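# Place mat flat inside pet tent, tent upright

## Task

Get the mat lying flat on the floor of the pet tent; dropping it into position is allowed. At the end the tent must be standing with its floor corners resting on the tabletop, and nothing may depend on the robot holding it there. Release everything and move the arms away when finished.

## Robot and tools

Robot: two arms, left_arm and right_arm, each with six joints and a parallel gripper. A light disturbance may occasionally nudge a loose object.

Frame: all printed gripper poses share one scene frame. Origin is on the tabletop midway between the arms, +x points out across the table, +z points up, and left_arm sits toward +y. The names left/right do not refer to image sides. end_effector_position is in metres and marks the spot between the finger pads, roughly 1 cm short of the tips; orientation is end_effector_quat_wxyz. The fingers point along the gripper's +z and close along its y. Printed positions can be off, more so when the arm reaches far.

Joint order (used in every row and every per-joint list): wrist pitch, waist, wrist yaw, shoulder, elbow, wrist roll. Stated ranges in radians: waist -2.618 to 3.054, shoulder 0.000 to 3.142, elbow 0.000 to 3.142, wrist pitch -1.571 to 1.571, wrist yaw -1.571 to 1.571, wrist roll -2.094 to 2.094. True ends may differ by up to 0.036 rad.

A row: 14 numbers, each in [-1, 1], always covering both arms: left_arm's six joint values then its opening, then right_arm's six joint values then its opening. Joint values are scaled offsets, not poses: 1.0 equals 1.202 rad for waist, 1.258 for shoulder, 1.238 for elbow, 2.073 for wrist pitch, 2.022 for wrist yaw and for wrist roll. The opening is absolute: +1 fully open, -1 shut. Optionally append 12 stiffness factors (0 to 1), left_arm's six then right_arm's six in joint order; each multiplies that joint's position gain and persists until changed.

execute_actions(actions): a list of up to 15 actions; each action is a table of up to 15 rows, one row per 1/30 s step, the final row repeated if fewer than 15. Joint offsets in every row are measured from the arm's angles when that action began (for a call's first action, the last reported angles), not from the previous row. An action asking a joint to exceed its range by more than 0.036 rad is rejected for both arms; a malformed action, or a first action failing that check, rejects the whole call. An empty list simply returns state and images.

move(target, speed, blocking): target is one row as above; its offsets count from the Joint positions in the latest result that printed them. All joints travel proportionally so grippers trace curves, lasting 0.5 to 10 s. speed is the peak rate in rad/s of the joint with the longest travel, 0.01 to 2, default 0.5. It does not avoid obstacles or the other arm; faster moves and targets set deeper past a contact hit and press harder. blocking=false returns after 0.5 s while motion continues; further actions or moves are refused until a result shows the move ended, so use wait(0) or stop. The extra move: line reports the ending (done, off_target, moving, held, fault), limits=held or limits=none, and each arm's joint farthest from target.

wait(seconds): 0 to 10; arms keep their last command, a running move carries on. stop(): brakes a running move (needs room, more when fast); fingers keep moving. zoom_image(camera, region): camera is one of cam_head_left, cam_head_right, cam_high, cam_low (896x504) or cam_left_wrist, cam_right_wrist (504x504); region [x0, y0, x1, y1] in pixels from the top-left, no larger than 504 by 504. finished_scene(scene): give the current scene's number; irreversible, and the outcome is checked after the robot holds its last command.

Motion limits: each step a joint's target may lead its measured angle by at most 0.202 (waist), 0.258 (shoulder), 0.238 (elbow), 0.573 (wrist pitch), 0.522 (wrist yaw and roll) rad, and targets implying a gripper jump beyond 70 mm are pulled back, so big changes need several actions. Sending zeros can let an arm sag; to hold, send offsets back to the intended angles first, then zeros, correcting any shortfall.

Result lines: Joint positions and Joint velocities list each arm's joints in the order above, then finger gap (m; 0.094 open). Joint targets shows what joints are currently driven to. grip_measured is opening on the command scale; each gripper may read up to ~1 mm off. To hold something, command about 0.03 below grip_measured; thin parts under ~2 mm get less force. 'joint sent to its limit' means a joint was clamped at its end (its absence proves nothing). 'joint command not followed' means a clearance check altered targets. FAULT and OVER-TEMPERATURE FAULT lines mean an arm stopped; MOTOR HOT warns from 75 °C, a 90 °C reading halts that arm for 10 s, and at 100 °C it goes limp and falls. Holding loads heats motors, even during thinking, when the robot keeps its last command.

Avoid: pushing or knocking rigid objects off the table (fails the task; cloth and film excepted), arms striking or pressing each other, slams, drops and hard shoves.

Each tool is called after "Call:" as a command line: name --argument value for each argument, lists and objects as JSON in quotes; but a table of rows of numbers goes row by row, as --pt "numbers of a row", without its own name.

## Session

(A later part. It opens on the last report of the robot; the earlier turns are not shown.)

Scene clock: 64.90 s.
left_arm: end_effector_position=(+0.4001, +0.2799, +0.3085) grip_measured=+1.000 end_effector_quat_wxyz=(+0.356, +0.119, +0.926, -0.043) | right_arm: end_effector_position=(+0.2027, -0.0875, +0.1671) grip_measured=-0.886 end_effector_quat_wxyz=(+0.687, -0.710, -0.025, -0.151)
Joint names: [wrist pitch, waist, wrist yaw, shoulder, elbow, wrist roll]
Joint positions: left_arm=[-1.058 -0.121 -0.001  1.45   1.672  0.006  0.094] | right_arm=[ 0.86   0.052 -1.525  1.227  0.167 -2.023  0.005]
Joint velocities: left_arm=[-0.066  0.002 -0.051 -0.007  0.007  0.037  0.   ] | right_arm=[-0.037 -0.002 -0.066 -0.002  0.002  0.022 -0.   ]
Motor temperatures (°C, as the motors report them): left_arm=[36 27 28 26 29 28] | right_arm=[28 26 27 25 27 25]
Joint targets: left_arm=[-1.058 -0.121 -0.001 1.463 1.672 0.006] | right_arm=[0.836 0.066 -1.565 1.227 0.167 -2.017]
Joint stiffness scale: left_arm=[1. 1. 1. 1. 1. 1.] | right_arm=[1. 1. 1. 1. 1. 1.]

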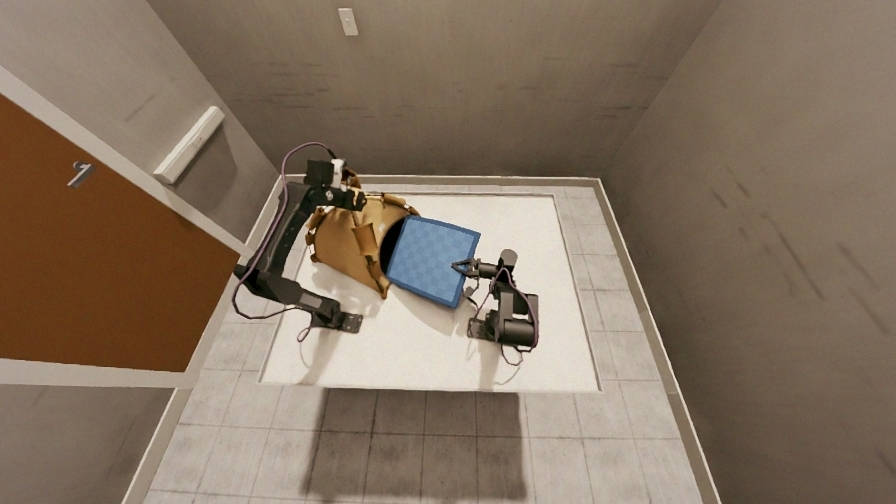

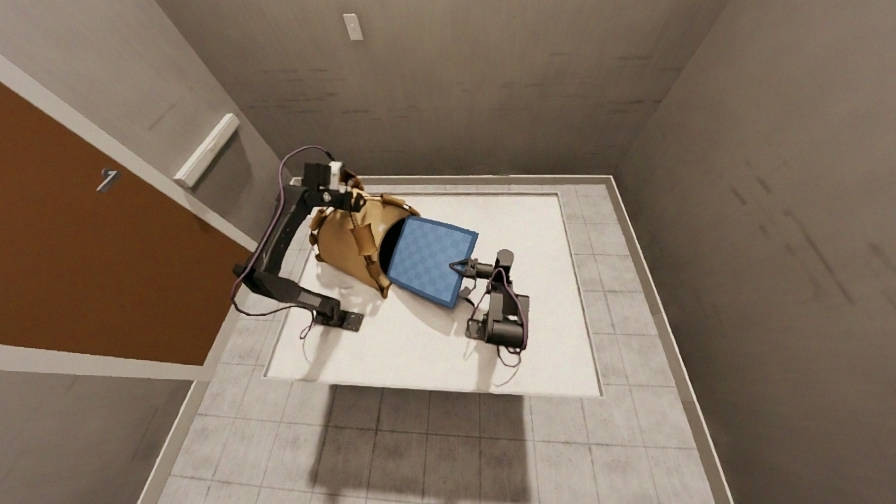

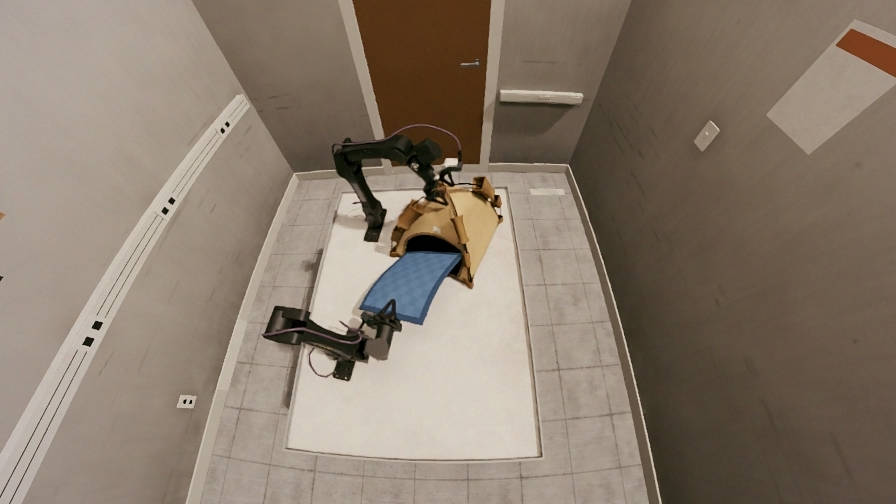

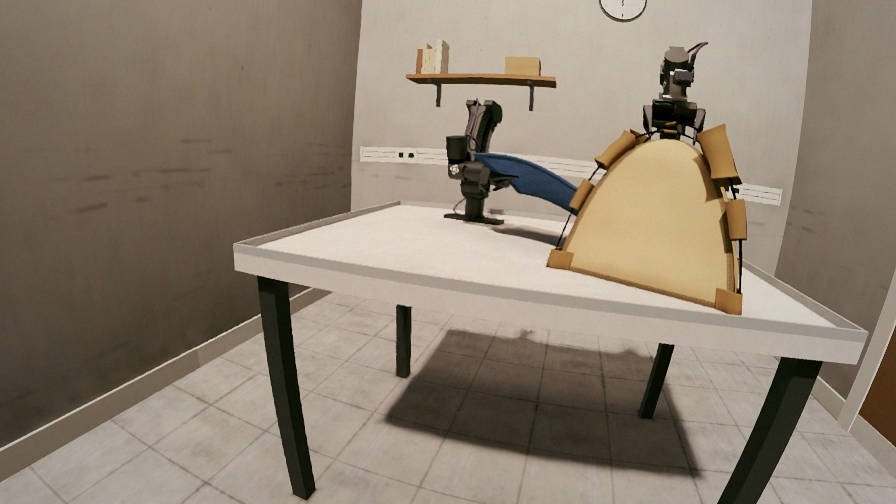

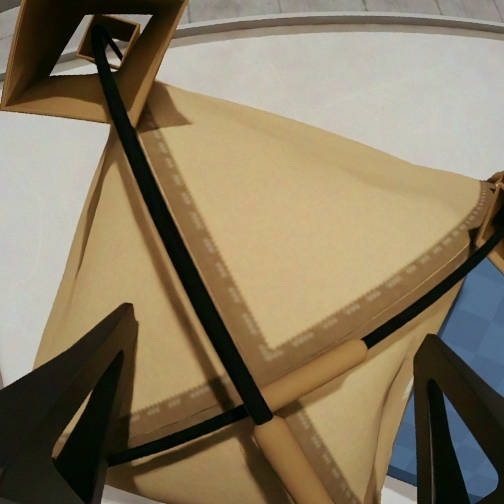

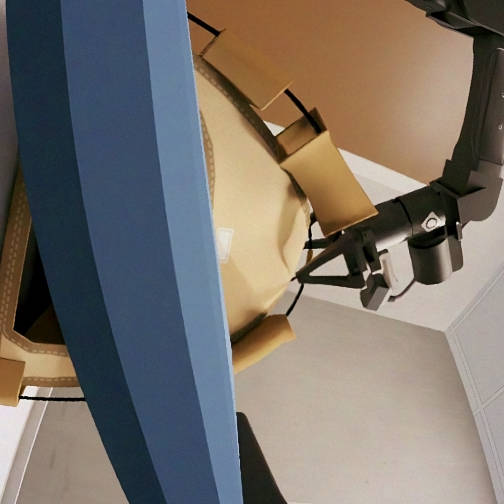

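Call:
zoom_image --camera "cam_high" --region '[340, 170, 520, 340]'

Call:
zoom_image --camera "cam_head_left" --region '[300, 170, 520, 330]'

Region (340, 170, 520, 340) of cam_high's 896x504 image, scaled by 2.800, with more detail than that image has.

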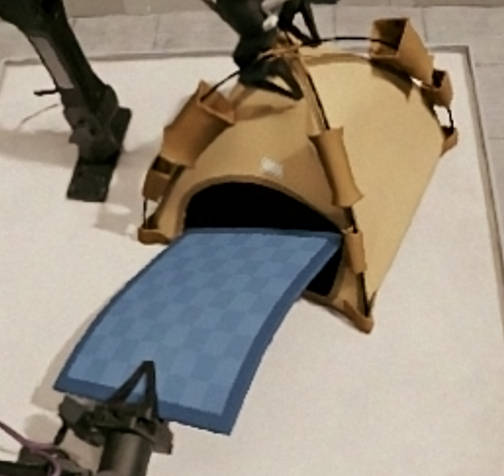

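Region (300, 170, 520, 330) of cam_head_left's 896x504 image, scaled by 2.291, with more detail than that image has; it fills the top 367 rows of this view, and the rest is white.

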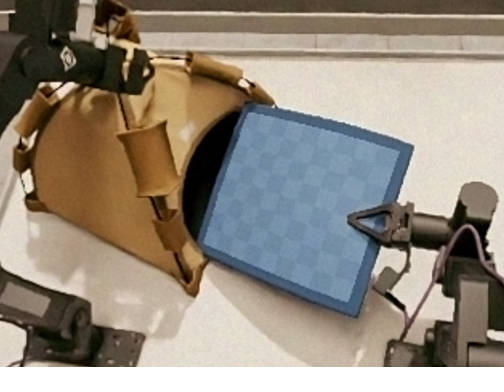

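Call:
move --target '[0,0,0,0,0,-0.17,-0.3, 0,0,0,0,0,0,-0.915]' --speed 0.3

Scene clock: 68.23 s.
left_arm: end_effector_position=(+0.4013, +0.2790, +0.3098) grip_measured=-0.291 end_effector_quat_wxyz=(+0.350, -0.007, +0.932, -0.093) | right_arm: end_effector_position=(+0.2083, -0.0886, +0.1664) grip_measured=-0.886 end_effector_quat_wxyz=(+0.682, -0.712, -0.018, -0.167)
Joint names: [wrist pitch, waist, wrist yaw, shoulder, elbow, wrist roll]
Joint positions: left_arm=[-1.051 -0.121  0.002  1.45   1.672 -0.265  0.033] | right_arm=[ 0.865  0.052 -1.492  1.227  0.167 -2.031  0.005]
Joint velocities: left_arm=[-0.081  0.002 -0.007 -0.002  0.007 -0.066 -0.001] | right_arm=[ 0.007 -0.012  0.022 -0.007 -0.002 -0.051  0.001]
Motor temperatures (°C, as the motors report them): left_arm=[36 27 28 27 29 28] | right_arm=[28 26 27 25 27 25]
Joint targets: left_arm=[-1.058 -0.121 -0.001 1.450 1.672 -0.337] | right_arm=[0.860 0.052 -1.525 1.227 0.167 -2.023]
Joint stiffness scale: left_arm=[1. 1. 1. 1. 1. 1.] | right_arm=[1. 1. 1. 1. 1. 1.]
move: off_target (left_arm, right_arm); limits=none; left_arm: farthest joint: the wrist roll, 0.072 radians from its target (0.344 radians at the start); right_arm: farthest joint: the wrist yaw, 0.033 radians from its target (0.000 radians at the start)

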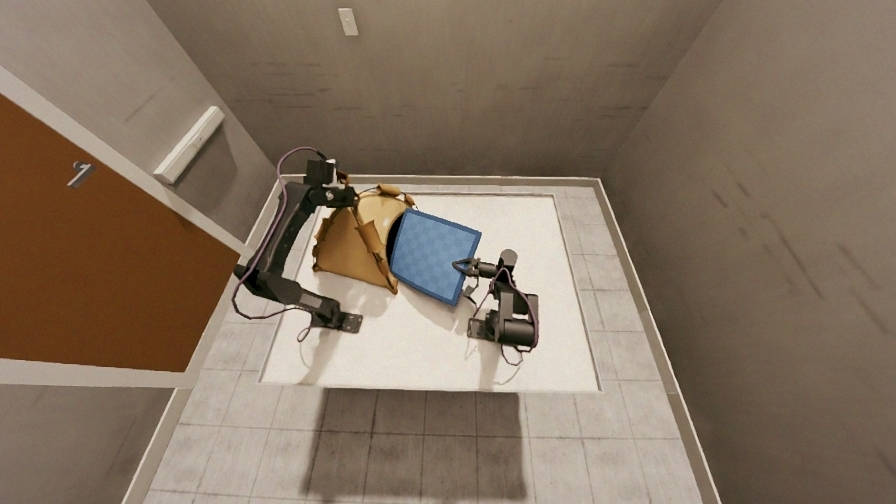

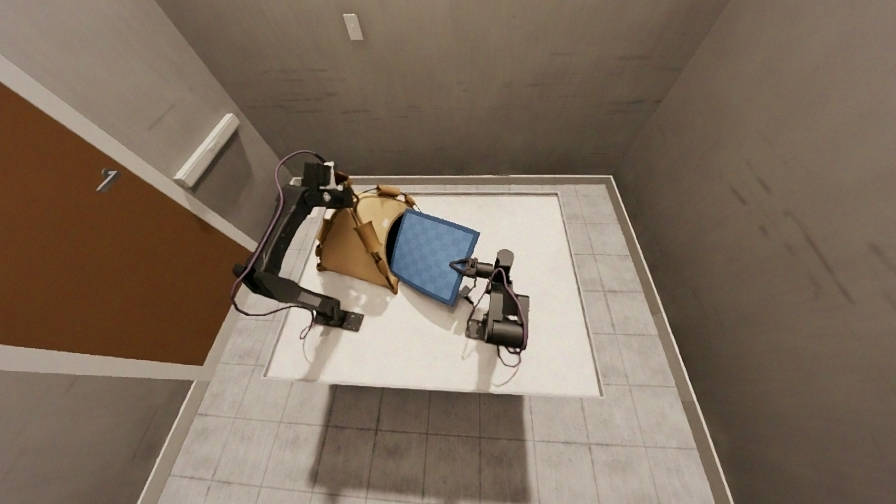

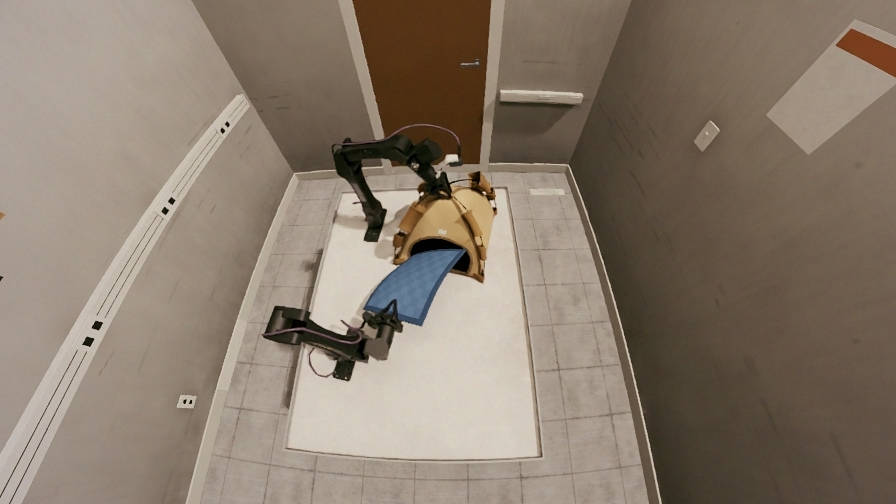

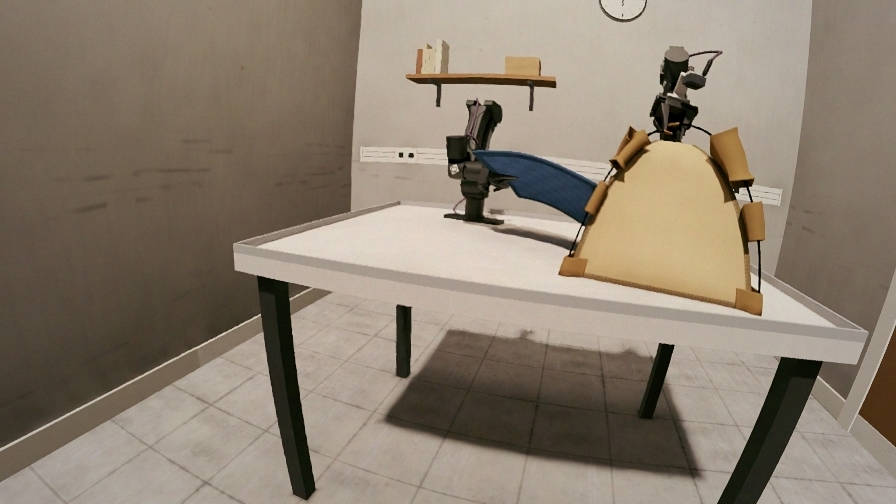

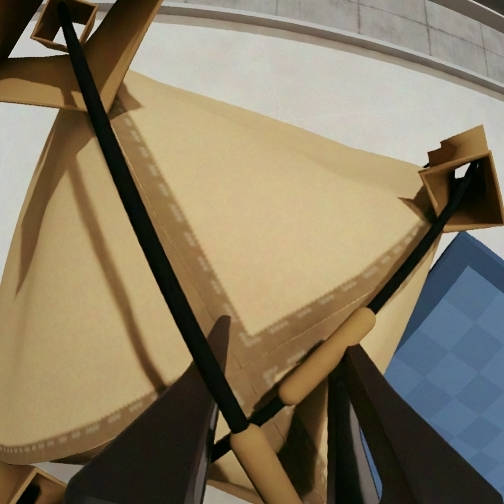

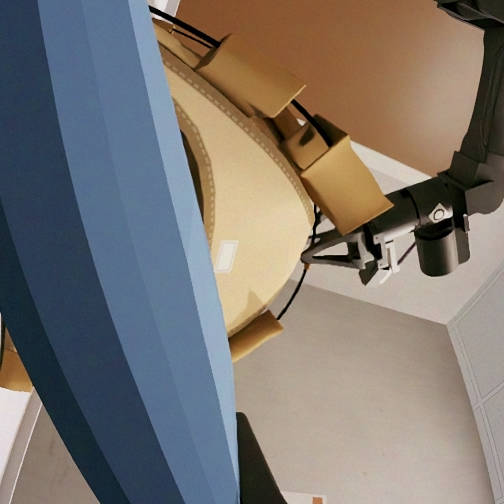

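Call:
zoom_image --camera "cam_high" --region '[340, 170, 520, 340]'

Call:
zoom_image --camera "cam_head_left" --region '[300, 170, 520, 330]'

Region (340, 170, 520, 340) of cam_high's 896x504 image, scaled by 2.800, with more detail than that image has.

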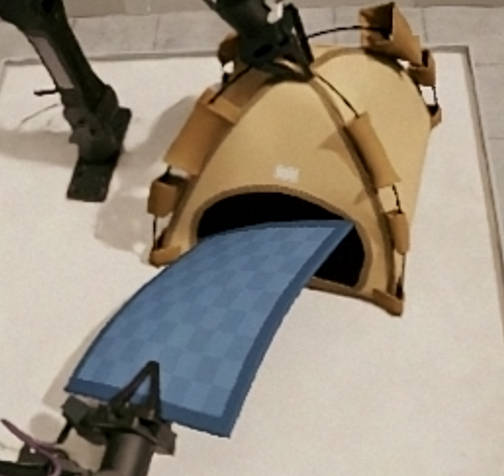

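Region (300, 170, 520, 330) of cam_head_left's 896x504 image, scaled by 2.291, with more detail than that image has; it fills the top 367 rows of this view, and the rest is white.

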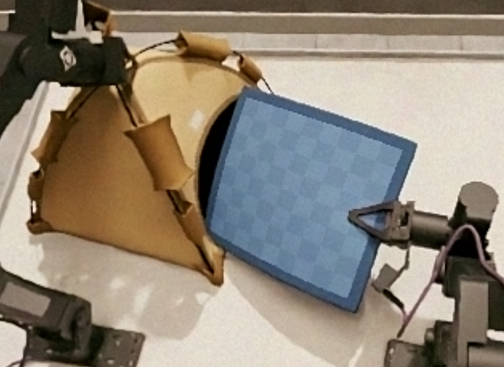

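Call:
move --target '[0,0,0,0,0,-0.03,-0.4, 0.085,0.201,0.094,0.243,0.12,0,-0.915]' --speed 0.2

Call:
zoom_image --camera "cam_high" --region '[340, 170, 520, 340]'

Call:
zoom_image --camera "cam_head_left" --region '[300, 170, 520, 330]'

Scene clock: 72.03 s.
left_arm: end_effector_position=(+0.4013, +0.2788, +0.3098) grip_measured=-0.387 end_effector_quat_wxyz=(+0.350, -0.009, +0.932, -0.095) | right_arm: end_effector_position=(+0.2456, -0.0459, +0.1510) grip_measured=-0.886 end_effector_quat_wxyz=(+0.671, -0.723, -0.040, -0.163)
Joint names: [wrist pitch, waist, wrist yaw, shoulder, elbow, wrist roll]
Joint positions: left_arm=[-1.051 -0.121  0.004  1.45   1.672 -0.271  0.029] | right_arm=[ 1.049  0.274 -1.299  1.518  0.291 -2.035  0.005]
Joint velocities: left_arm=[-0.066 -0.012  0.007 -0.012 -0.007 -0.051  0.001] | right_arm=[-0.022 -0.007 -0.022  0.012 -0.007  0.037 -0.   ]
Motor temperatures (°C, as the motors report them): left_arm=[36 27 28 27 29 28] | right_arm=[28 26 27 25 27 25]
Joint targets: left_arm=[-1.051 -0.121 0.002 1.450 1.672 -0.326] | right_arm=[1.042 0.293 -1.302 1.533 0.316 -2.031]
Joint stiffness scale: left_arm=[1. 1. 1. 1. 1. 1.] | right_arm=[1. 1. 1. 1. 1. 1.]
move: off_target (left_arm, right_arm); limits=none; left_arm: farthest joint: the wrist roll, 0.055 radians from its target (0.060 radians at the start); right_arm: farthest joint: the elbow, 0.024 radians from its target (0.148 radians at the start)

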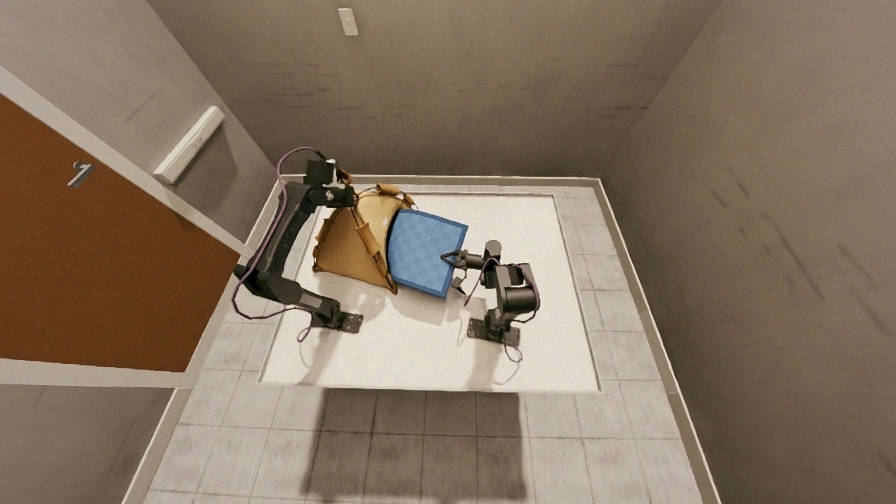

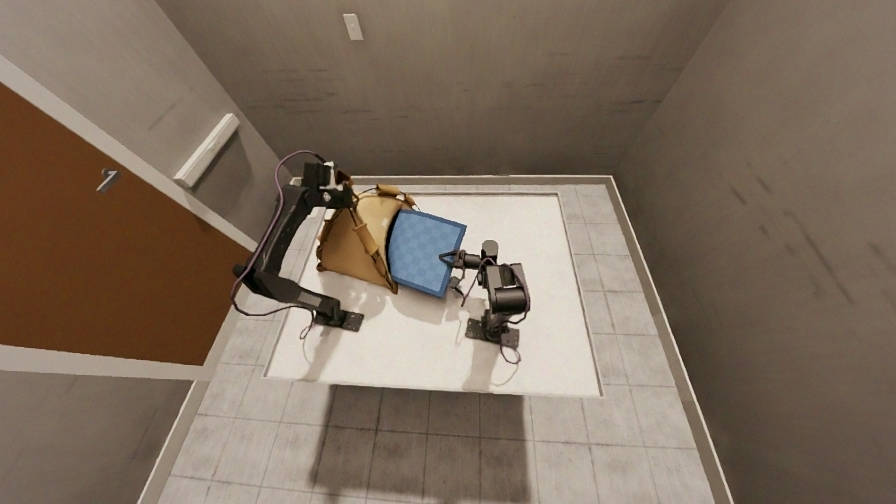

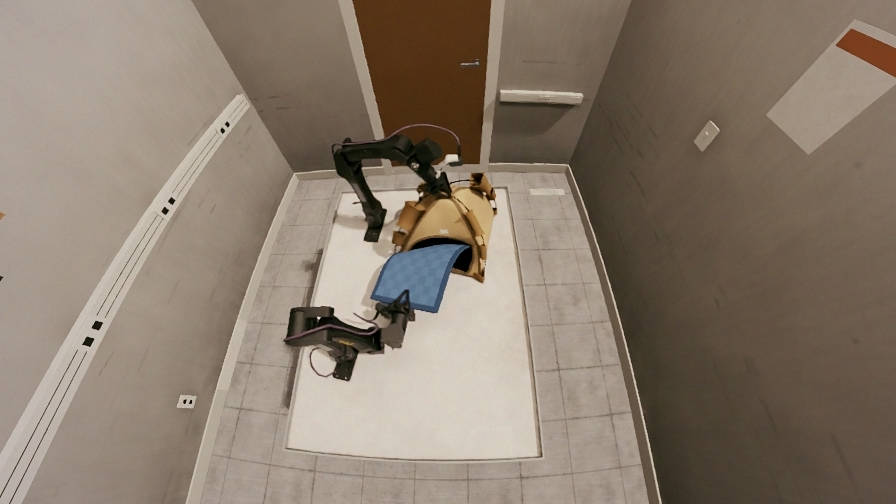

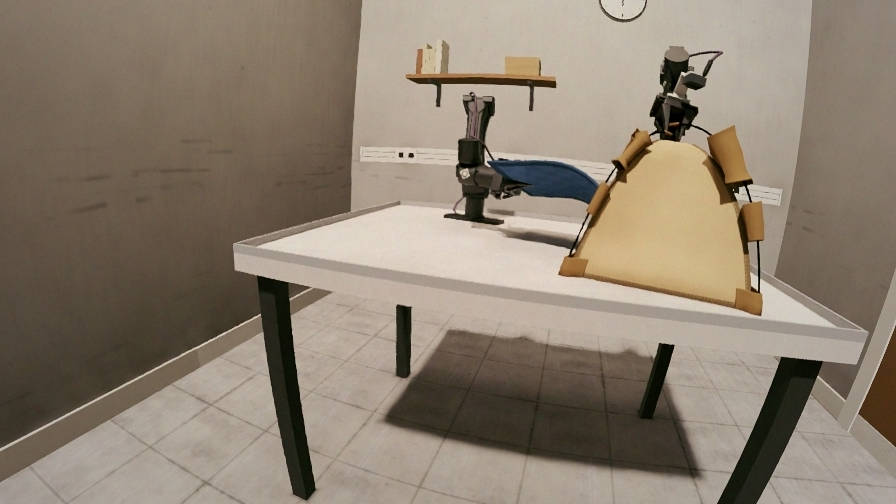

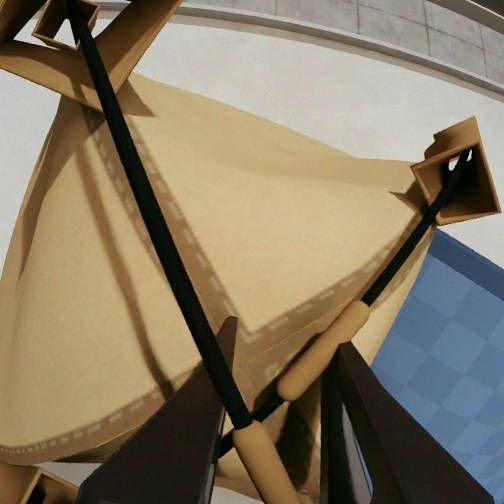

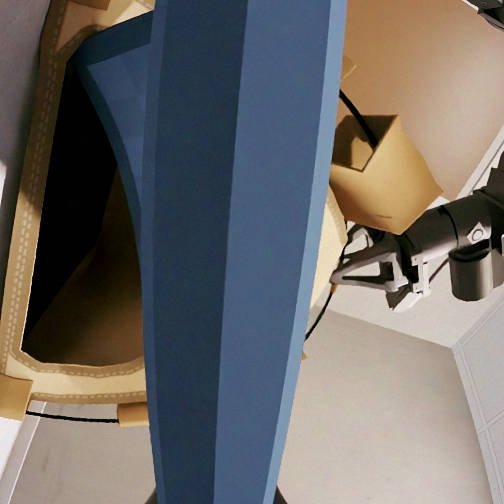

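Region (340, 170, 520, 340) of cam_high's 896x504 image, scaled by 2.800, with more detail than that image has.

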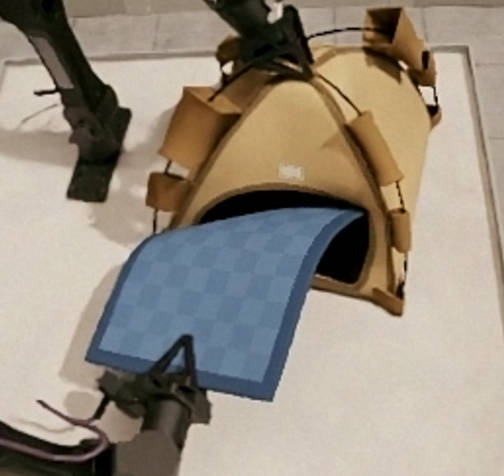

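Region (300, 170, 520, 330) of cam_head_left's 896x504 image, scaled by 2.291, with more detail than that image has; it fills the top 367 rows of this view, and the rest is white.

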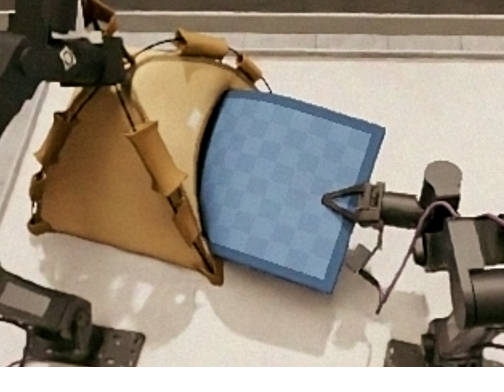

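Call:
move --target '[0,0,0,0,0,-0.02,-0.4, 0.162,-0.06,-0.07,0.433,0.163,0,-0.915]' --speed 0.3

Call:
zoom_image --camera "cam_high" --region '[340, 170, 520, 340]'

Call:
zoom_image --camera "cam_head_left" --region '[300, 170, 520, 330]'

Scene clock: 75.03 s.
left_arm: end_effector_position=(+0.4012, +0.2786, +0.3098) grip_measured=-0.387 end_effector_quat_wxyz=(+0.350, -0.005, +0.932, -0.094) | right_arm: end_effector_position=(+0.2931, -0.0593, +0.0875) grip_measured=-0.886 end_effector_quat_wxyz=(+0.682, -0.717, -0.045, -0.141)
Joint names: [wrist pitch, waist, wrist yaw, shoulder, elbow, wrist roll]
Joint positions: left_arm=[-1.051 -0.121  0.005  1.45   1.672 -0.263  0.029] | right_arm=[ 1.382  0.202 -1.414  2.052  0.47  -2.035  0.005]
Joint velocities: left_arm=[-0.022  0.007 -0.051 -0.002  0.002 -0.022  0.   ] | right_arm=[-0.037 -0.012 -0.051  0.002  0.022  0.007  0.   ]
Motor temperatures (°C, as the motors report them): left_arm=[36 27 28 27 29 28] | right_arm=[28 26 27 25 27 25]
Joint targets: left_arm=[-1.051 -0.121 0.004 1.450 1.672 -0.312] | right_arm=[1.385 0.202 -1.441 2.062 0.493 -2.035]
Joint stiffness scale: left_arm=[1. 1. 1. 1. 1. 1.] | right_arm=[1. 1. 1. 1. 1. 1.]
move: off_target (left_arm, right_arm); limits=none; left_arm: farthest joint: the wrist roll, 0.049 radians from its target (0.040 radians at the start); right_arm: farthest joint: the wrist yaw, 0.027 radians from its target (0.142 radians at the start)

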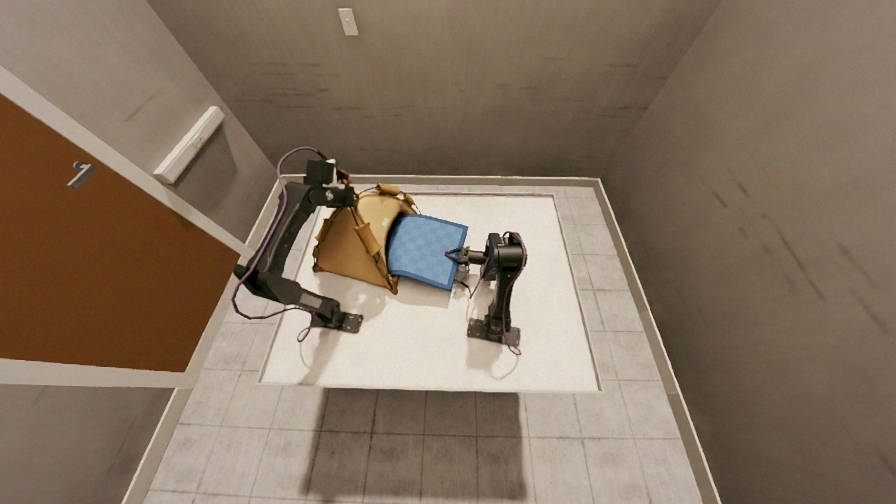

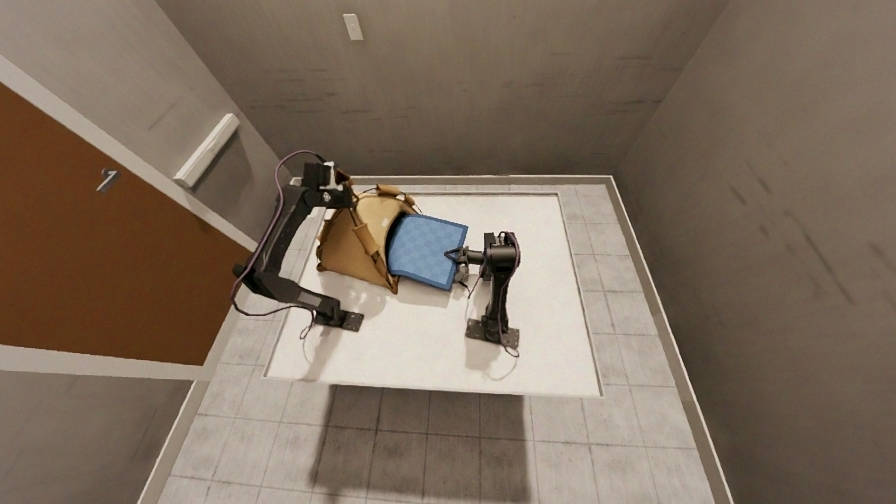

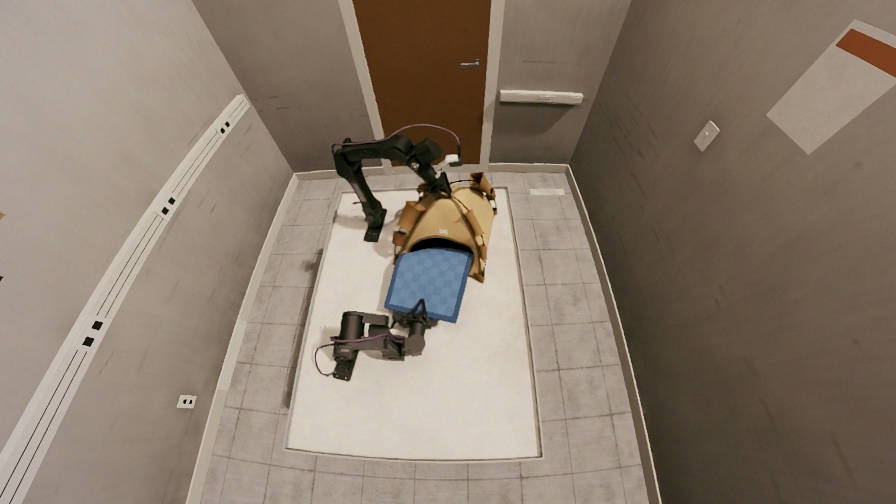

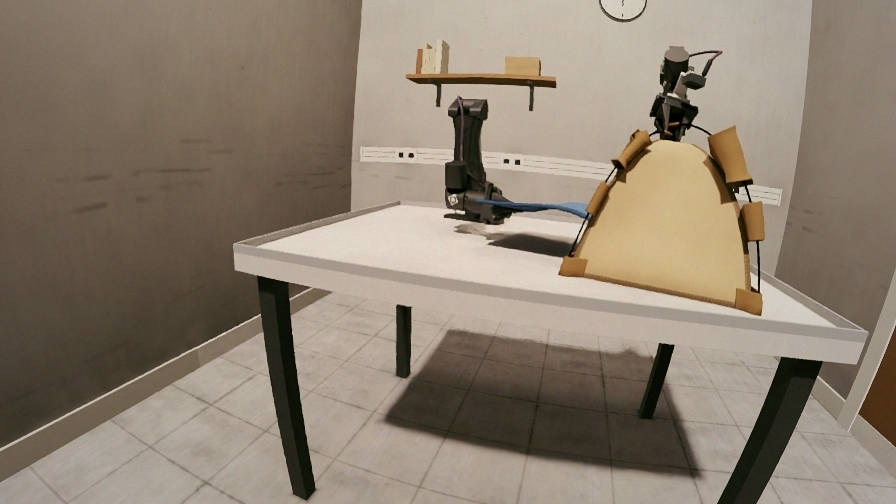

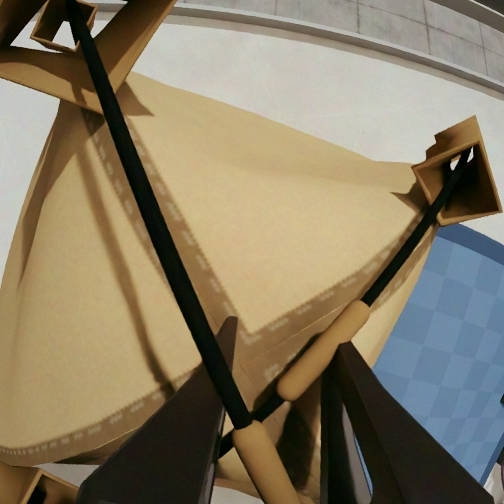

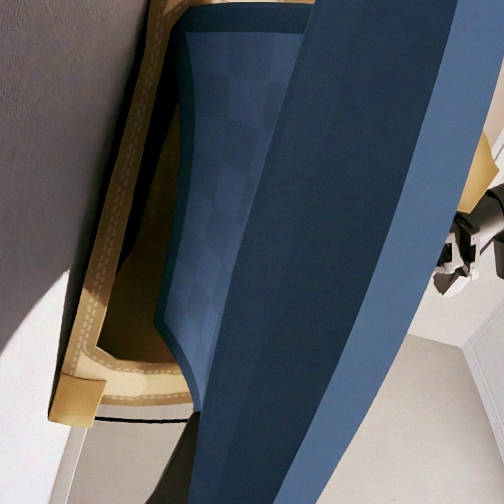

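Region (340, 170, 520, 340) of cam_high's 896x504 image, scaled by 2.800, with more detail than that image has.

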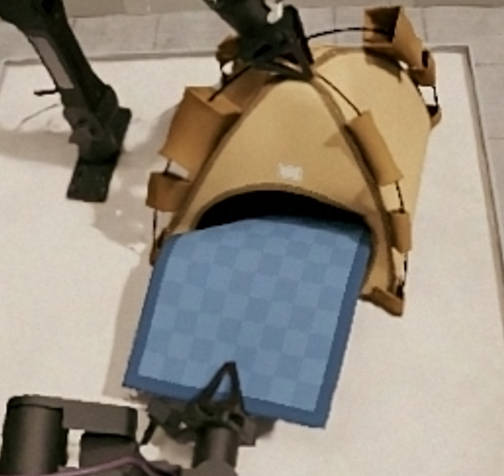

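Region (300, 170, 520, 330) of cam_head_left's 896x504 image, scaled by 2.291, with more detail than that image has; it fills the top 367 rows of this view, and the rest is white.

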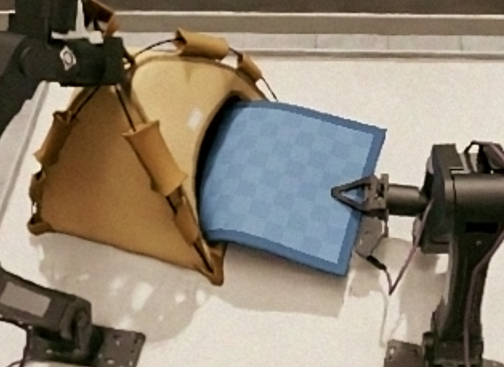

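Call:
move --target '[0,0,0,0,0,0,-0.4, -0.082,-0.01,0,-0.04,0.127,0,-0.915]' --speed 0.15

Call:
zoom_image --camera "cam_high" --region '[340, 170, 520, 340]'

Scene clock: 77.23 s.
left_arm: end_effector_position=(+0.4015, +0.2784, +0.3101) grip_measured=-0.387 end_effector_quat_wxyz=(+0.352, +0.004, +0.932, -0.091) | right_arm: end_effector_position=(+0.3197, -0.0584, +0.1012) grip_measured=-0.886 end_effector_quat_wxyz=(+0.685, -0.715, -0.048, -0.129)
Joint names: [wrist pitch, waist, wrist yaw, shoulder, elbow, wrist roll]
Joint positions: left_arm=[-1.049 -0.121  0.005  1.45   1.672 -0.243  0.029] | right_arm=[ 1.219  0.202 -1.436  2.028  0.597 -2.035  0.005]
Joint velocities: left_arm=[ 0.007 -0.007 -0.095  0.002 -0.007  0.037 -0.   ] | right_arm=[ 0.007  0.012  0.022  0.002 -0.002  0.007 -0.   ]
Motor temperatures (°C, as the motors report them): left_arm=[36 27 28 27 29 28] | right_arm=[28 26 27 25 27 25]
Joint targets: left_arm=[-1.051 -0.121 0.004 1.450 1.672 -0.262] | right_arm=[1.212 0.190 -1.414 2.001 0.627 -2.035]
Joint stiffness scale: left_arm=[1. 1. 1. 1. 1. 1.] | right_arm=[1. 1. 1. 1. 1. 1.]
move: off_target (right_arm); limits=none; left_arm: farthest joint: the wrist roll, 0.020 radians from its target (0.000 radians at the start); right_arm: farthest joint: the elbow, 0.031 radians from its target (0.157 radians at the start)

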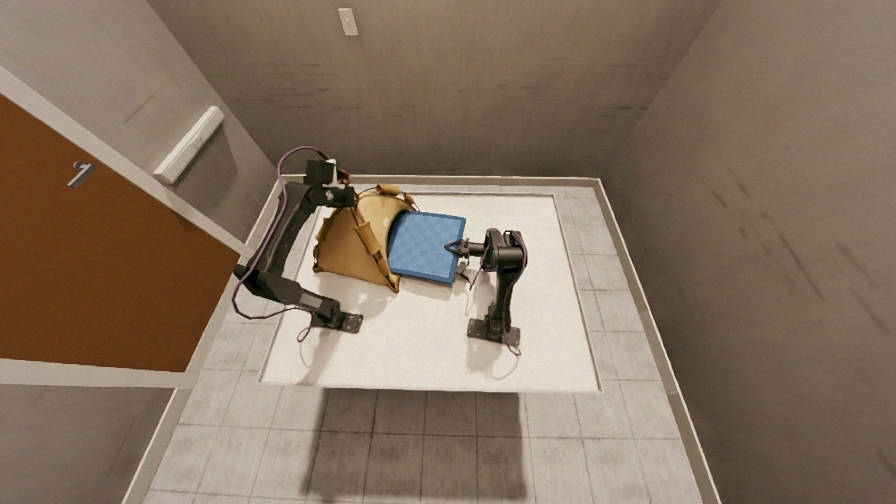

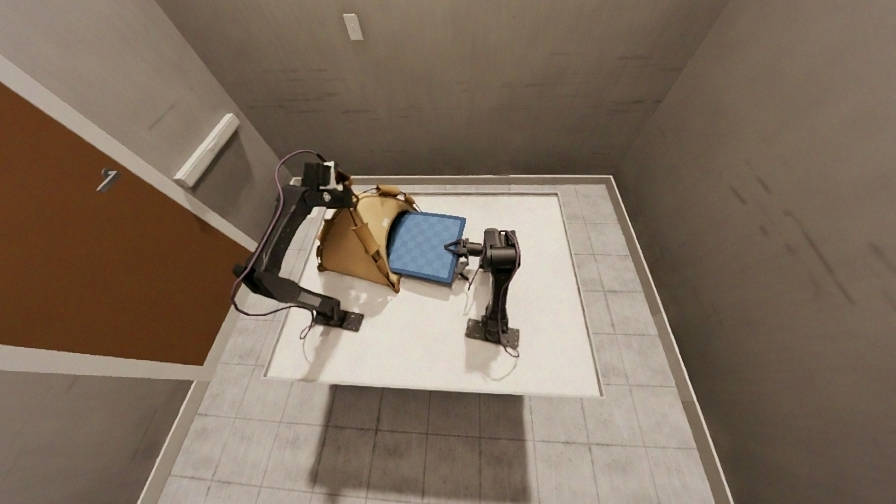

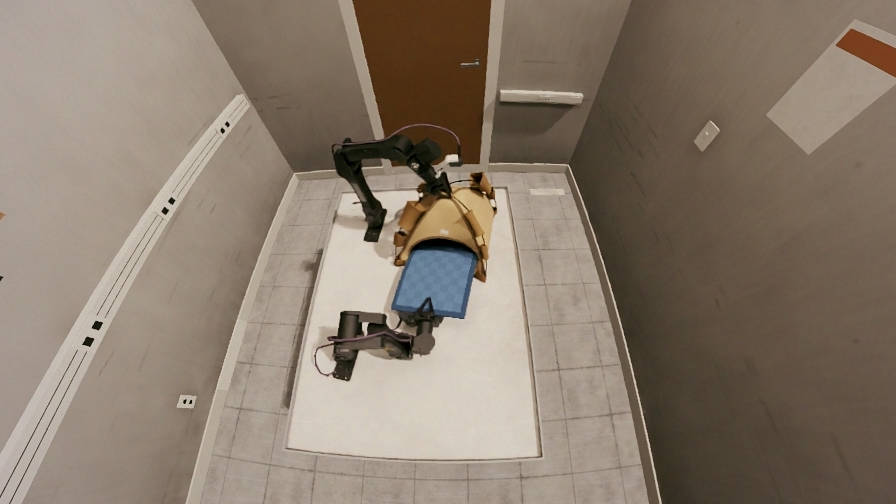

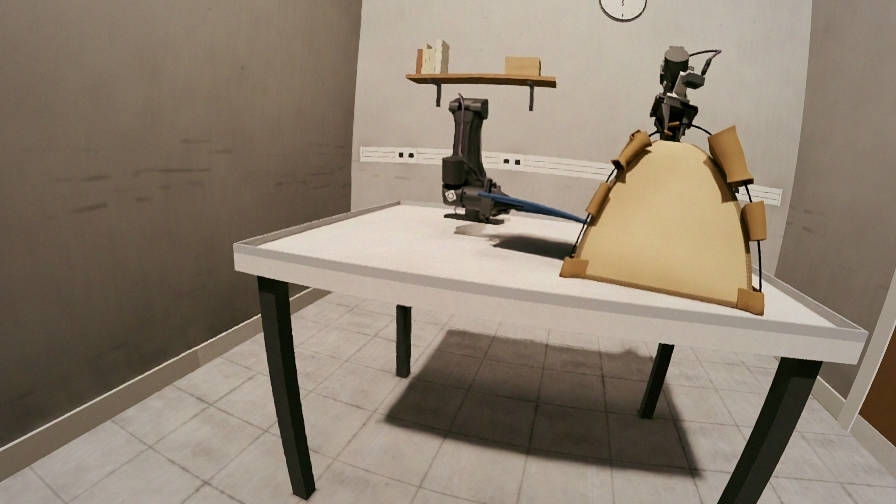

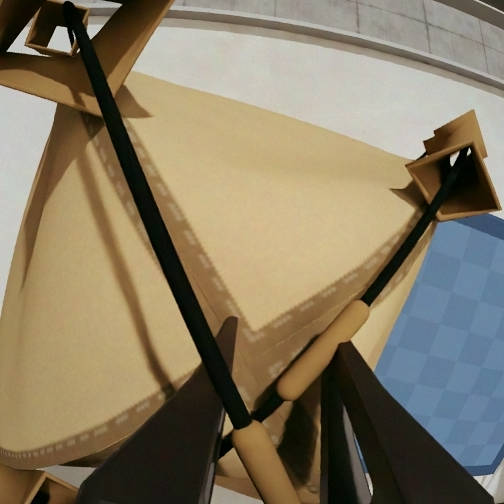

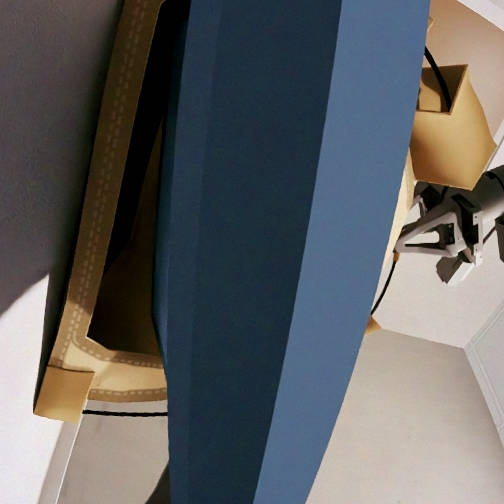

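Region (340, 170, 520, 340) of cam_high's 896x504 image, scaled by 2.800, with more detail than that image has.

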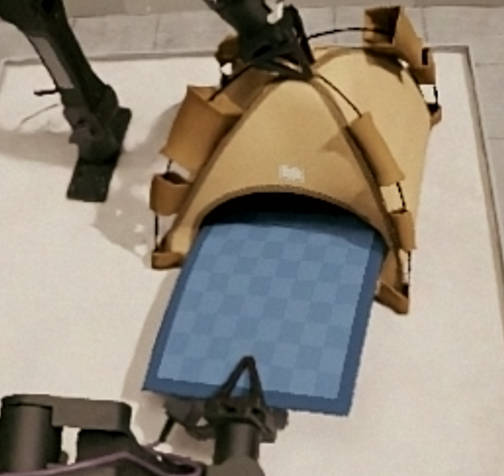

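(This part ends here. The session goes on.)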